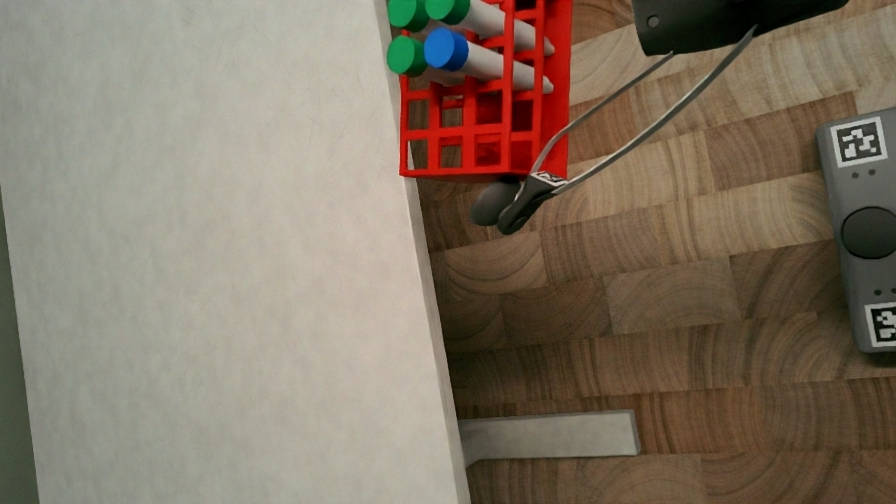

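Scene clock: 249.13 s.
r1.base_odometry: x=+2.246 y=+6.297 heading=-1.773 (m, m, rad; r1's odometry frame)
r1.turned_by_wheels: +0.000 (rad since the last result)
r1.turned_by_imu: -0.001 (rad since the last result)
r1.base_tilt: forward=+0.9 right=+1.3 (deg)
r1.lidar_m: 1.27 1.30 1.74 1.76 1.81 1.95 1.86 1.92 2.50 2.38 1.87 1.34
r1.head_depth_mm: 1767 1863 1626 1438 1288 1196 1064 / 1756 1877 1615 1435 1288 - 1049 / 1758 1856 1636 1440 1308 - 1042 / 1737 1879 1634 1446 1303 - 1040 / 1749 1883 1631 1448 1296 1212 1044 / 1739 1879 1639 1449 1298 1188 1075 / 1732 1908 1640 1449 1304 1179 1077
r1.base_status: not commanded
r1.joint_positions: lift_m=+0.310 arm_m=+0.002 wrist_yaw_rad=+3.037 wrist_pitch_rad=-0.364 wrist_roll_rad=-0.007 gripper_m=+0.037 head_pan_rad=-3.135 head_tilt_rad=-1.090
r1.joint_status: not commanded
r1.motor_effort: left_wheel=-4(3) right_wheel=+2(2) lift_m=+41(41) arm_m=+0(0) wrist_yaw_rad=+1(0) wrist_pitch_rad=+8(8) wrist_roll_rad=+0(1) gripper_m=+0(0) head_pan_rad=-2(1) head_tilt_rad=-6(6) (%)
r1.hand_pose: x=+0.0027 y=+0.0827 z=+0.3349 quat_wxyz=(+0.164, +0.699, +0.092, +0.690) (m; r1's base frame)
r1.wrist_depth_mm: - - - - - - - / - - - - - - - / - - - - - - - / 823 837 828 830 818 823 830 / 677 669 - 664 664 672 667 / 556 551 - 544 569 549 551 / 483 488 - 506 482 479 485
r2.base_odometry: x=+5.310 y=+3.145 heading=+1.875 (m, m, rad; r2's odometry frame)
r2.turned_by_wheels: +0.000 (rad since the last result)
r2.turned_by_imu: +0.001 (rad since the last result)
r2.base_tilt: forward=-1.6 right=+3.2 (deg)
r2.lidar_m: 0.81 0.46 1.13 1.10 1.14 1.53 3.90 2.94 2.12 2.03 0.98 0.85
r2.head_depth_mm: 826 822 718 636 495 - 1067 / 808 827 721 638 497 521 489 / 792 829 722 641 523 522 484 / 775 832 728 643 576 523 483 / 760 836 729 645 578 526 480 / 747 825 732 647 580 526 482 / 733 824 735 650 583 528 484
r2.base_status: done
r2.joint_positions: lift_m=+0.720 arm_m=+0.003 wrist_yaw_rad=+1.572 wrist_pitch_rad=-0.030 wrist_roll_rad=-0.007 gripper_m=+0.116 head_pan_rad=-0.193 head_tilt_rad=-0.988
r2.joint_status: all done
r2.on_its_own: gripper_m is held at +0.115, not at your +0.105, by its stall guard, which is not easing now
r2.motor_effort: left_wheel=-3(5) right_wheel=+3(8) lift_m=+39(42) arm_m=-4(4) wrist_yaw_rad=-3(2) wrist_pitch_rad=+10(10) wrist_roll_rad=+1(1) gripper_m=-22(22) head_pan_rad=-2(3) head_tilt_rad=-7(6) (%)
r2.hand_pose: x=+0.2341 y=-0.1479 z=+0.8272 quat_wxyz=(+0.509, +0.506, -0.490, +0.495) (m; r2's base frame)
r2.wrist_depth_mm: 671 679 696 706 688 723 722 / 717 725 721 727 725 729 747 / 738 730 746 119 139 778 790 / 603 647 200 121 144 802 787 / 408 141 182 122 134 507 493 / - 142 144 124 139 - 343 / 229 153 159 129 122 248 261
r3.base_odometry: x=-1.723 y=-3.151 heading=+0.790 (m, m, rad; r3's odometry frame)
r3.turned_by_wheels: +0.000 (rad since the last result)
r3.turned_by_imu: +0.001 (rad since the last result)
r3.base_tilt: forward=+0.1 right=+0.0 (deg)
r3.lidar_m: 1.43 1.51 1.29 1.26 1.06 0.90 0.82 0.82 0.84 0.82 0.87 1.23
r3.head_depth_mm: 1204 1347 1526 1756 1625 1375 1199 / 1196 1343 1513 1758 1633 1373 1191 / 1207 1343 1533 1759 1635 1378 1190 / 1208 1352 1530 1760 1629 1375 1195 / 1214 1352 1528 1768 1624 1384 1195 / 1212 1356 1538 1784 1635 1374 1189 / 1207 1358 1539 1771 1630 1386 1188
r3.base_status: not commanded
r3.joint_positions: lift_m=+0.310 arm_m=-0.003 wrist_yaw_rad=+3.087 wrist_pitch_rad=-0.316 wrist_roll_rad=+0.000 gripper_m=+0.037 head_pan_rad=-0.007 head_tilt_rad=-0.705
r3.joint_status: not commanded
r3.on_its_own: wrist_yaw_rad is held at +3.084, not at its first target +3.040, by its stall guard, which is not easing now
r3.motor_effort: left_wheel=+1(1) right_wheel=-3(3) lift_m=+37(36) arm_m=-1(1) wrist_yaw_rad=-3(3) wrist_pitch_rad=+10(10) wrist_roll_rad=+0(0) gripper_m=+0(0) head_pan_rad=+4(5) head_tilt_rad=+3(2) (%)
r3.hand_pose: x=-0.0084 y=+0.0933 z=+0.3460 quat_wxyz=(+0.131, +0.701, +0.092, +0.695) (m; r3's base frame)
r3.wrist_depth_mm: 989 - - - - - - / 992 - - - - - - / - - - - - - - / 931 999 - - - - - / 760 761 - 799 770 760 781 / 602 603 - 612 644 622 624 / 506 514 - 532 509 519 518
pictures: r2_head_camera (sideways: a quarter turn clockwise sets it upright), r2_wrist_camera
camera_calibration (this result's frames):
r2_head_camera: T_world_to_cam=[[-0.841991, 0.147782, -0.518856, 0.697992], [0.17, 0.985432, 0.00479945, -0.00618074], [0.512007, -0.0841647, -0.854848, 1.06324], [0, 0, 0, 1]] pos_world=[0.0443654, -0.00757229, 1.2711]
r2_wrist_camera: T_world_to_cam=[[-0.0291235, -0.997966, 0.0567068, -0.194204], [-0.219139, -0.0489763, -0.974464, 0.877348], [0.975259, -0.0408065, -0.217266, 0.109783], [0, 0, 0, 1]] pos_world=[0.0795381, -0.14636, 0.889808]
Images, in order (width x height): r2_head_camera 896x504, r2_wrist_camera 644x364.

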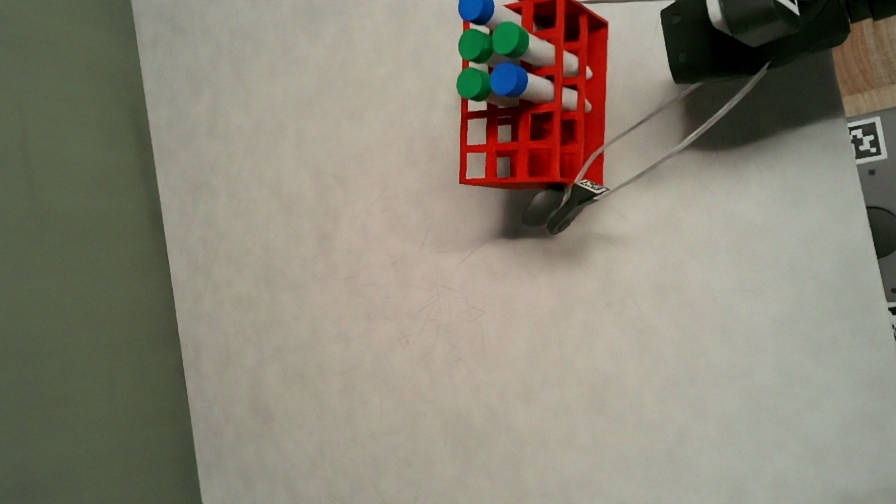

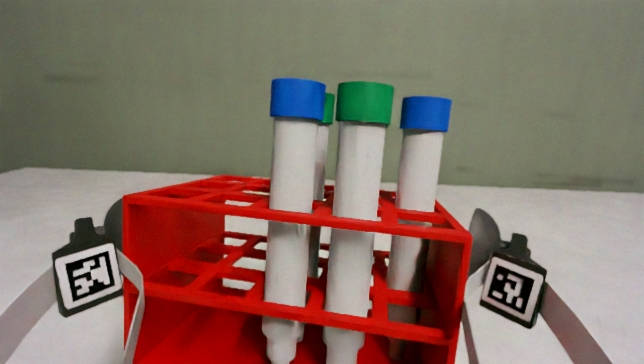

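Depth 229 vs 214 at 4.7 cm high and 156 at rest: ~5.7 cm.

Call:
{"fn": "execute_actions", "kwargs": {
  "actions": [
    {"r2":{"joints":{"lift_m":0.662}}}
  ],
  "cameras": ["r2_wrist_camera"]
}}

Call:
{"fn": "execute_actions", "kwargs": {
  "actions": [
    {"r2":{"joints":{"gripper_m":0.175}}}
  ],
  "cameras": []
}}

Call:
{"fn": "execute_actions", "kwargs": {
  "actions": [
    {"r2":{"base":{"translate_m":-0.3},"joints":{"head_tilt_rad":-0.6}}}
  ],
  "cameras": ["r2_wrist_camera","r2_head_camera"]
}}

Scene clock: 251.10 s.
r1.base_odometry: x=+2.246 y=+6.297 heading=-1.773 (m, m, rad; r1's odometry frame)
r1.turned_by_wheels: +0.000 (rad since the last result)
r1.turned_by_imu: +0.000 (rad since the last result)
r1.base_tilt: forward=+1.0 right=+1.3 (deg)
r1.lidar_m: 1.27 1.31 1.74 1.76 1.80 1.95 1.87 1.91 2.50 2.38 1.87 1.33
r1.head_depth_mm: 1770 1857 1619 1429 1284 1199 1063 / 1758 1869 1619 1433 1290 - 1055 / 1765 1874 1628 1437 1309 - 1041 / 1756 1882 1632 1444 1302 - 1045 / 1749 1896 1642 1445 1298 1215 1046 / 1730 1891 1636 1452 1298 1193 1074 / 1739 1880 1647 1454 1301 1178 1074
r1.base_status: not commanded
r1.joint_positions: lift_m=+0.310 arm_m=+0.002 wrist_yaw_rad=+3.037 wrist_pitch_rad=-0.364 wrist_roll_rad=-0.007 gripper_m=+0.037 head_pan_rad=-3.135 head_tilt_rad=-1.090
r1.joint_status: not commanded
r1.motor_effort: left_wheel=-3(3) right_wheel=+2(2) lift_m=+41(41) arm_m=+0(0) wrist_yaw_rad=+0(0) wrist_pitch_rad=+8(8) wrist_roll_rad=+0(0) gripper_m=+1(0) head_pan_rad=-2(3) head_tilt_rad=-5(6) (%)
r1.hand_pose: x=+0.0027 y=+0.0827 z=+0.3349 quat_wxyz=(+0.164, +0.699, +0.092, +0.690) (m; r1's base frame)
r1.wrist_depth_mm: - - - - - - - / - - - - - - - / - - - - - - - / 818 813 818 821 829 842 816 / 671 666 - 661 661 667 667 / 558 554 - 555 570 550 552 / 484 493 - 507 481 481 480
r2.base_odometry: x=+5.310 y=+3.145 heading=+1.875 (m, m, rad; r2's odometry frame)
r2.turned_by_wheels: +0.000 (rad since the last result)
r2.turned_by_imu: +0.000 (rad since the last result)
r2.base_tilt: forward=-1.6 right=+3.3 (deg)
r2.lidar_m: 0.81 0.46 1.14 1.10 1.13 1.54 3.88 2.95 2.12 2.03 0.98 0.85
r2.head_depth_mm: 825 824 717 637 523 534 - / 808 826 721 638 516 527 490 / 792 829 722 642 554 523 484 / 775 832 726 642 576 524 482 / 763 835 730 645 578 525 480 / 747 827 732 648 582 526 482 / 733 826 733 651 582 529 483
r2.base_status: not commanded
r2.joint_positions: lift_m=+0.662 arm_m=+0.003 wrist_yaw_rad=+1.572 wrist_pitch_rad=-0.013 wrist_roll_rad=-0.007 gripper_m=+0.116 head_pan_rad=-0.193 head_tilt_rad=-0.988
r2.joint_status: all done
r2.on_its_own: gripper_m is held at +0.115, not at your +0.105, by its stall guard, which is not easing now
r2.motor_effort: left_wheel=-3(3) right_wheel=+4(4) lift_m=+37(39) arm_m=-4(4) wrist_yaw_rad=-3(3) wrist_pitch_rad=+4(10) wrist_roll_rad=+0(1) gripper_m=-22(22) head_pan_rad=-2(3) head_tilt_rad=-6(6) (%)
r2.hand_pose: x=+0.2345 y=-0.1479 z=+0.7735 quat_wxyz=(+0.505, +0.502, -0.494, +0.499) (m; r2's base frame)
r2.wrist_depth_mm: 673 699 701 709 699 713 725 / 702 714 718 110 733 744 765 / 732 722 740 112 132 788 785 / 437 455 167 116 139 600 666 / 295 141 177 119 129 360 346 / - 145 142 124 141 - 235 / 156 153 156 131 123 169 178
r3.base_odometry: x=-1.723 y=-3.151 heading=+0.790 (m, m, rad; r3's odometry frame)
r3.turned_by_wheels: +0.000 (rad since the last result)
r3.turned_by_imu: +0.001 (rad since the last result)
r3.base_tilt: forward=+0.1 right=+0.0 (deg)
r3.lidar_m: 1.43 1.51 1.30 1.26 1.05 0.89 0.82 0.82 0.85 0.82 0.87 1.24
r3.head_depth_mm: 1203 1343 1513 1749 1632 1370 1190 / 1197 1347 1529 1756 1635 1374 1189 / 1208 1349 1532 1764 1635 1375 1189 / 1208 1350 1531 1769 1622 1388 1193 / 1207 1357 1526 1769 1630 1372 1186 / 1214 1358 1527 1775 1635 1371 1193 / 1215 1367 1539 1769 1629 1381 1194
r3.base_status: not commanded
r3.joint_positions: lift_m=+0.310 arm_m=-0.003 wrist_yaw_rad=+3.087 wrist_pitch_rad=-0.316 wrist_roll_rad=+0.000 gripper_m=+0.037 head_pan_rad=-0.007 head_tilt_rad=-0.705
r3.joint_status: not commanded
r3.on_its_own: wrist_yaw_rad is held at +3.084, not at its first target +3.040, by its stall guard, which is not easing now
r3.motor_effort: left_wheel=+1(1) right_wheel=-3(3) lift_m=+36(36) arm_m=-1(1) wrist_yaw_rad=-4(4) wrist_pitch_rad=+10(10) wrist_roll_rad=+0(1) gripper_m=+0(0) head_pan_rad=+4(4) head_tilt_rad=+3(3) (%)
r3.hand_pose: x=-0.0084 y=+0.0933 z=+0.3460 quat_wxyz=(+0.131, +0.701, +0.092, +0.695) (m; r3's base frame)
r3.wrist_depth_mm: 987 - - - - - - / 971 - - - - - - / 969 - - - - - - / 914 - - - - - - / 731 761 - 790 770 775 764 / 614 600 - 610 635 622 614 / 498 507 - 524 512 514 523
pictures: r2_wrist_camera
camera_calibration (this result's frames):
r2_wrist_camera: T_world_to_cam=[[-0.0300714, -0.998005, 0.0555092, -0.190003], [-0.202916, -0.0482826, -0.978005, 0.824205], [0.978734, -0.0406737, -0.201059, 0.0843139], [0, 0, 0, 1]] pos_world=[0.0790096, -0.1464, 0.833576]
Images, in order (width x height): r2_wrist_camera 644x364.

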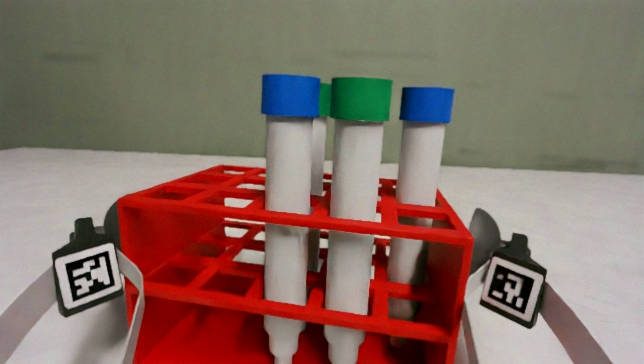

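Scene clock: 252.20 s.
r1.base_odometry: x=+2.246 y=+6.297 heading=-1.773 (m, m, rad; r1's odometry frame)
r1.turned_by_wheels: +0.000 (rad since the last result)
r1.turned_by_imu: +0.000 (rad since the last result)
r1.base_tilt: forward=+1.0 right=+1.4 (deg)
r1.lidar_m: 1.27 1.30 1.74 1.76 1.81 1.95 1.87 1.92 2.50 2.38 1.88 1.33
r1.head_depth_mm: 1760 1857 1627 1434 1290 1195 1061 / 1758 1866 1617 1440 1286 - 1054 / 1755 1885 1634 1437 1306 - 1041 / 1753 1872 1634 1443 1305 - 1041 / 1739 1877 1635 1441 1298 1217 1045 / 1735 1882 1642 1450 1293 1190 1077 / 1733 1890 1652 1457 1305 1177 1074
r1.base_status: not commanded
r1.joint_positions: lift_m=+0.310 arm_m=+0.002 wrist_yaw_rad=+3.037 wrist_pitch_rad=-0.364 wrist_roll_rad=-0.007 gripper_m=+0.037 head_pan_rad=-3.135 head_tilt_rad=-1.090
r1.joint_status: not commanded
r1.motor_effort: left_wheel=-3(4) right_wheel=+2(2) lift_m=+41(41) arm_m=+0(1) wrist_yaw_rad=-1(1) wrist_pitch_rad=+8(8) wrist_roll_rad=+0(0) gripper_m=+0(0) head_pan_rad=-2(2) head_tilt_rad=-6(5) (%)
r1.hand_pose: x=+0.0027 y=+0.0827 z=+0.3349 quat_wxyz=(+0.164, +0.699, +0.092, +0.690) (m; r1's base frame)
r1.wrist_depth_mm: - - - - - - - / - - - - - - - / - - - - - - - / 819 830 829 820 828 837 824 / 666 658 - 670 658 664 665 / 557 554 - 550 581 550 559 / 476 490 - 511 480 481 485
r2.base_odometry: x=+5.310 y=+3.145 heading=+1.875 (m, m, rad; r2's odometry frame)
r2.turned_by_wheels: +0.000 (rad since the last result)
r2.turned_by_imu: +0.000 (rad since the last result)
r2.base_tilt: forward=-1.6 right=+3.2 (deg)
r2.lidar_m: 0.81 0.46 1.13 1.10 1.13 1.53 3.90 2.94 2.11 2.02 0.98 0.85
r2.head_depth_mm: 824 822 719 638 531 534 - / 808 824 721 638 517 528 489 / 792 829 725 640 554 521 484 / 777 831 727 643 577 523 482 / 761 838 729 645 579 525 480 / 747 824 731 647 581 526 482 / 733 823 734 650 582 528 483
r2.base_status: not commanded
r2.joint_positions: lift_m=+0.662 arm_m=+0.003 wrist_yaw_rad=+1.572 wrist_pitch_rad=-0.016 wrist_roll_rad=-0.007 gripper_m=+0.175 head_pan_rad=-0.193 head_tilt_rad=-0.988
r2.joint_status: all done
r2.motor_effort: left_wheel=-3(3) right_wheel=+4(4) lift_m=+38(38) arm_m=-4(4) wrist_yaw_rad=-2(3) wrist_pitch_rad=+5(5) wrist_roll_rad=+0(0) gripper_m=+1(87) head_pan_rad=-2(3) head_tilt_rad=-6(7) (%)
r2.hand_pose: x=+0.2345 y=-0.1478 z=+0.7728 quat_wxyz=(+0.506, +0.503, -0.494, +0.498) (m; r2's base frame)
r2.wrist_depth_mm: 676 696 685 699 707 725 723 / 706 708 718 115 733 744 765 / 734 738 735 112 132 781 794 / 432 447 167 116 137 589 632 / 294 139 174 118 124 351 338 / - 141 140 123 140 199 234 / 155 148 156 132 132 171 175
r3.base_odometry: x=-1.723 y=-3.151 heading=+0.790 (m, m, rad; r3's odometry frame)
r3.turned_by_wheels: +0.000 (rad since the last result)
r3.turned_by_imu: +0.000 (rad since the last result)
r3.base_tilt: forward=+0.1 right=+0.0 (deg)
r3.lidar_m: 1.43 1.51 1.29 1.26 1.06 0.89 0.82 0.82 0.84 0.82 0.87 1.23
r3.head_depth_mm: 1206 1343 1522 1754 1638 1375 1189 / 1200 1338 1520 1753 1634 1376 1187 / 1206 1352 1529 1765 1633 1379 1189 / 1212 1343 1529 1773 1634 1384 1190 / 1215 1355 1532 1770 1634 1374 1195 / 1209 1359 1538 1771 1626 1382 1196 / 1216 1358 1536 1777 1629 1383 1191
r3.base_status: not commanded
r3.joint_positions: lift_m=+0.310 arm_m=-0.003 wrist_yaw_rad=+3.087 wrist_pitch_rad=-0.316 wrist_roll_rad=+0.000 gripper_m=+0.037 head_pan_rad=-0.007 head_tilt_rad=-0.705
r3.joint_status: not commanded
r3.on_its_own: wrist_yaw_rad is held at +3.084, not at its first target +3.040, by its stall guard, which is not easing now
r3.motor_effort: left_wheel=+2(2) right_wheel=-3(3) lift_m=+35(36) arm_m=-1(0) wrist_yaw_rad=-3(3) wrist_pitch_rad=+10(10) wrist_roll_rad=+0(0) gripper_m=+0(0) head_pan_rad=+4(4) head_tilt_rad=+2(3) (%)
r3.hand_pose: x=-0.0084 y=+0.0933 z=+0.3460 quat_wxyz=(+0.131, +0.701, +0.092, +0.695) (m; r3's base frame)
r3.wrist_depth_mm: 964 - - - - - - / 960 - - - - - - / 967 - - - - - - / 918 - - - 991 - - / 762 747 - 789 760 773 774 / 619 605 - 614 641 615 608 / 503 508 - 534 516 510 515
pictures: none
No camera images: the call's "cameras" was empty. Leave "cameras" out to get every camera's image.

Scene clock: 256.60 s.
r1.base_odometry: x=+2.246 y=+6.297 heading=-1.773 (m, m, rad; r1's odometry frame)
r1.turned_by_wheels: +0.000 (rad since the last result)
r1.turned_by_imu: -0.001 (rad since the last result)
r1.base_tilt: forward=+0.9 right=+1.3 (deg)
r1.lidar_m: 1.27 1.30 1.74 1.76 1.81 1.95 1.86 1.92 2.50 2.38 1.87 1.33
r1.head_depth_mm: 1765 1873 1617 1434 1282 1196 1065 / 1760 1868 1626 1444 1286 - 1053 / 1757 1885 1625 1433 1311 - 1044 / 1755 1878 1623 1439 1297 - 1044 / 1740 1888 1630 1456 1296 1217 1045 / 1743 1886 1636 1453 1296 1197 1073 / 1744 1892 1638 1448 1303 1180 1077
r1.base_status: not commanded
r1.joint_positions: lift_m=+0.310 arm_m=+0.002 wrist_yaw_rad=+3.037 wrist_pitch_rad=-0.364 wrist_roll_rad=-0.007 gripper_m=+0.037 head_pan_rad=-3.135 head_tilt_rad=-1.090
r1.joint_status: not commanded
r1.motor_effort: left_wheel=-4(3) right_wheel=+2(2) lift_m=+41(41) arm_m=+0(0) wrist_yaw_rad=+0(0) wrist_pitch_rad=+8(8) wrist_roll_rad=+0(0) gripper_m=+0(0) head_pan_rad=-3(3) head_tilt_rad=-6(5) (%)
r1.hand_pose: x=+0.0027 y=+0.0827 z=+0.3349 quat_wxyz=(+0.164, +0.699, +0.092, +0.690) (m; r1's base frame)
r1.wrist_depth_mm: - - - - - - - / - - - - - - - / - - - - - - - / 815 819 837 826 827 820 826 / 662 669 - 665 671 667 669 / 556 555 - 554 576 560 559 / 479 495 - 513 477 480 480
r2.base_odometry: x=+5.399 y=+2.859 heading=+1.875 (m, m, rad; r2's odometry frame)
r2.turned_by_wheels: +0.000 (rad since the last result)
r2.turned_by_imu: -0.002 (rad since the last result)
r2.base_tilt: forward=-1.6 right=+3.2 (deg)
r2.lidar_m: 1.11 0.72 1.14 1.09 1.13 1.51 3.61 2.96 2.13 2.04 1.13 1.16
r2.head_depth_mm: 991 1113 1199 927 745 634 1200 / 976 1088 1184 931 722 622 1202 / 960 1070 1167 932 687 620 1205 / 941 1051 1147 934 745 623 1184 / 927 1029 1141 936 748 624 1160 / 911 1016 1118 940 750 625 1141 / 897 995 1104 943 751 625 572
r2.base_status: done
r2.joint_positions: lift_m=+0.662 arm_m=+0.003 wrist_yaw_rad=+1.572 wrist_pitch_rad=-0.016 wrist_roll_rad=-0.007 gripper_m=+0.175 head_pan_rad=-0.193 head_tilt_rad=-0.606
r2.joint_status: all done
r2.motor_effort: left_wheel=-3(8) right_wheel=+3(6) lift_m=+38(38) arm_m=-4(4) wrist_yaw_rad=-3(3) wrist_pitch_rad=+5(5) wrist_roll_rad=+0(0) gripper_m=+0(0) head_pan_rad=-3(2) head_tilt_rad=+3(28) (%)
r2.hand_pose: x=+0.2345 y=-0.1478 z=+0.7726 quat_wxyz=(+0.506, +0.503, -0.494, +0.498) (m; r2's base frame)
r2.wrist_depth_mm: 990 967 999 983 - 997 - / - 994 - - - - - / 969 - - 436 - - - / 426 458 465 435 549 602 645 / 291 280 292 298 311 352 343 / - - - - - - 745 / - - - - - - 821
r3.base_odometry: x=-1.723 y=-3.151 heading=+0.790 (m, m, rad; r3's odometry frame)
r3.turned_by_wheels: +0.000 (rad since the last result)
r3.turned_by_imu: +0.001 (rad since the last result)
r3.base_tilt: forward=+0.1 right=+0.0 (deg)
r3.lidar_m: 1.43 1.50 1.29 1.26 1.06 0.89 0.82 0.82 0.85 0.82 0.87 1.24
r3.head_depth_mm: 1204 1338 1514 1752 1638 1377 1188 / 1189 1344 1528 1761 1643 1377 1190 / 1206 1349 1534 1759 1629 1380 1190 / 1210 1353 1536 1769 1624 1378 1188 / 1209 1354 1536 1761 1631 1375 1193 / 1211 1360 1533 1785 1627 1381 1192 / 1217 1354 1541 1779 1630 1379 1186
r3.base_status: not commanded
r3.joint_positions: lift_m=+0.310 arm_m=-0.003 wrist_yaw_rad=+3.087 wrist_pitch_rad=-0.316 wrist_roll_rad=+0.000 gripper_m=+0.037 head_pan_rad=-0.007 head_tilt_rad=-0.705
r3.joint_status: not commanded
r3.on_its_own: wrist_yaw_rad is held at +3.084, not at its first target +3.040, by its stall guard, which is not easing now
r3.motor_effort: left_wheel=+2(1) right_wheel=-2(2) lift_m=+36(36) arm_m=-1(1) wrist_yaw_rad=-3(4) wrist_pitch_rad=+10(11) wrist_roll_rad=+0(0) gripper_m=+0(0) head_pan_rad=+5(5) head_tilt_rad=+3(2) (%)
r3.hand_pose: x=-0.0084 y=+0.0933 z=+0.3460 quat_wxyz=(+0.131, +0.701, +0.092, +0.695) (m; r3's base frame)
r3.wrist_depth_mm: 981 - - - - - - / 975 - - - - - - / 977 - - - - - - / 915 981 - - - - - / 760 763 - 797 769 779 780 / 617 609 - 609 639 621 614 / 509 508 - 532 515 522 510
pictures: r2_head_camera (sideways: a quarter turn clockwise sets it upright), r2_wrist_camera
camera_calibration (this result's frames):
r2_head_camera: T_world_to_cam=[[-0.591905, 0.0989402, -0.799912, 1.0627], [0.169912, 0.985452, -0.00383898, 0.00506584], [0.787895, -0.138187, -0.600105, 0.73028], [0, 0, 0, 1]] pos_world=[0.0527739, -0.00922101, 1.28833]
r2_wrist_camera: T_world_to_cam=[[-0.0298836, -0.998006, 0.0556035, -0.190054], [-0.206159, -0.0482783, -0.977327, 0.823551], [0.978062, -0.0406692, -0.204305, 0.086892], [0, 0, 0, 1]] pos_world=[0.0791174, -0.146381, 0.833199]
Images, in order (width x height): r2_head_camera 896x504, r2_wrist_camera 644x364.

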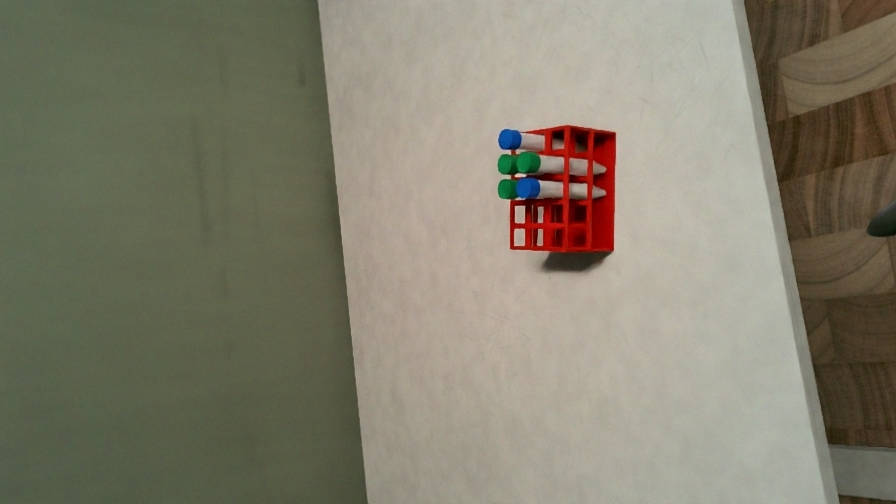

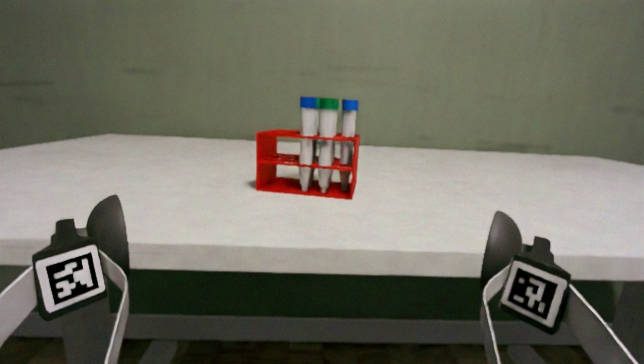

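Call:
{"fn": "finished_scene", "kwargs": {
  "scene": 1
}}

The scene is finished: the task was done.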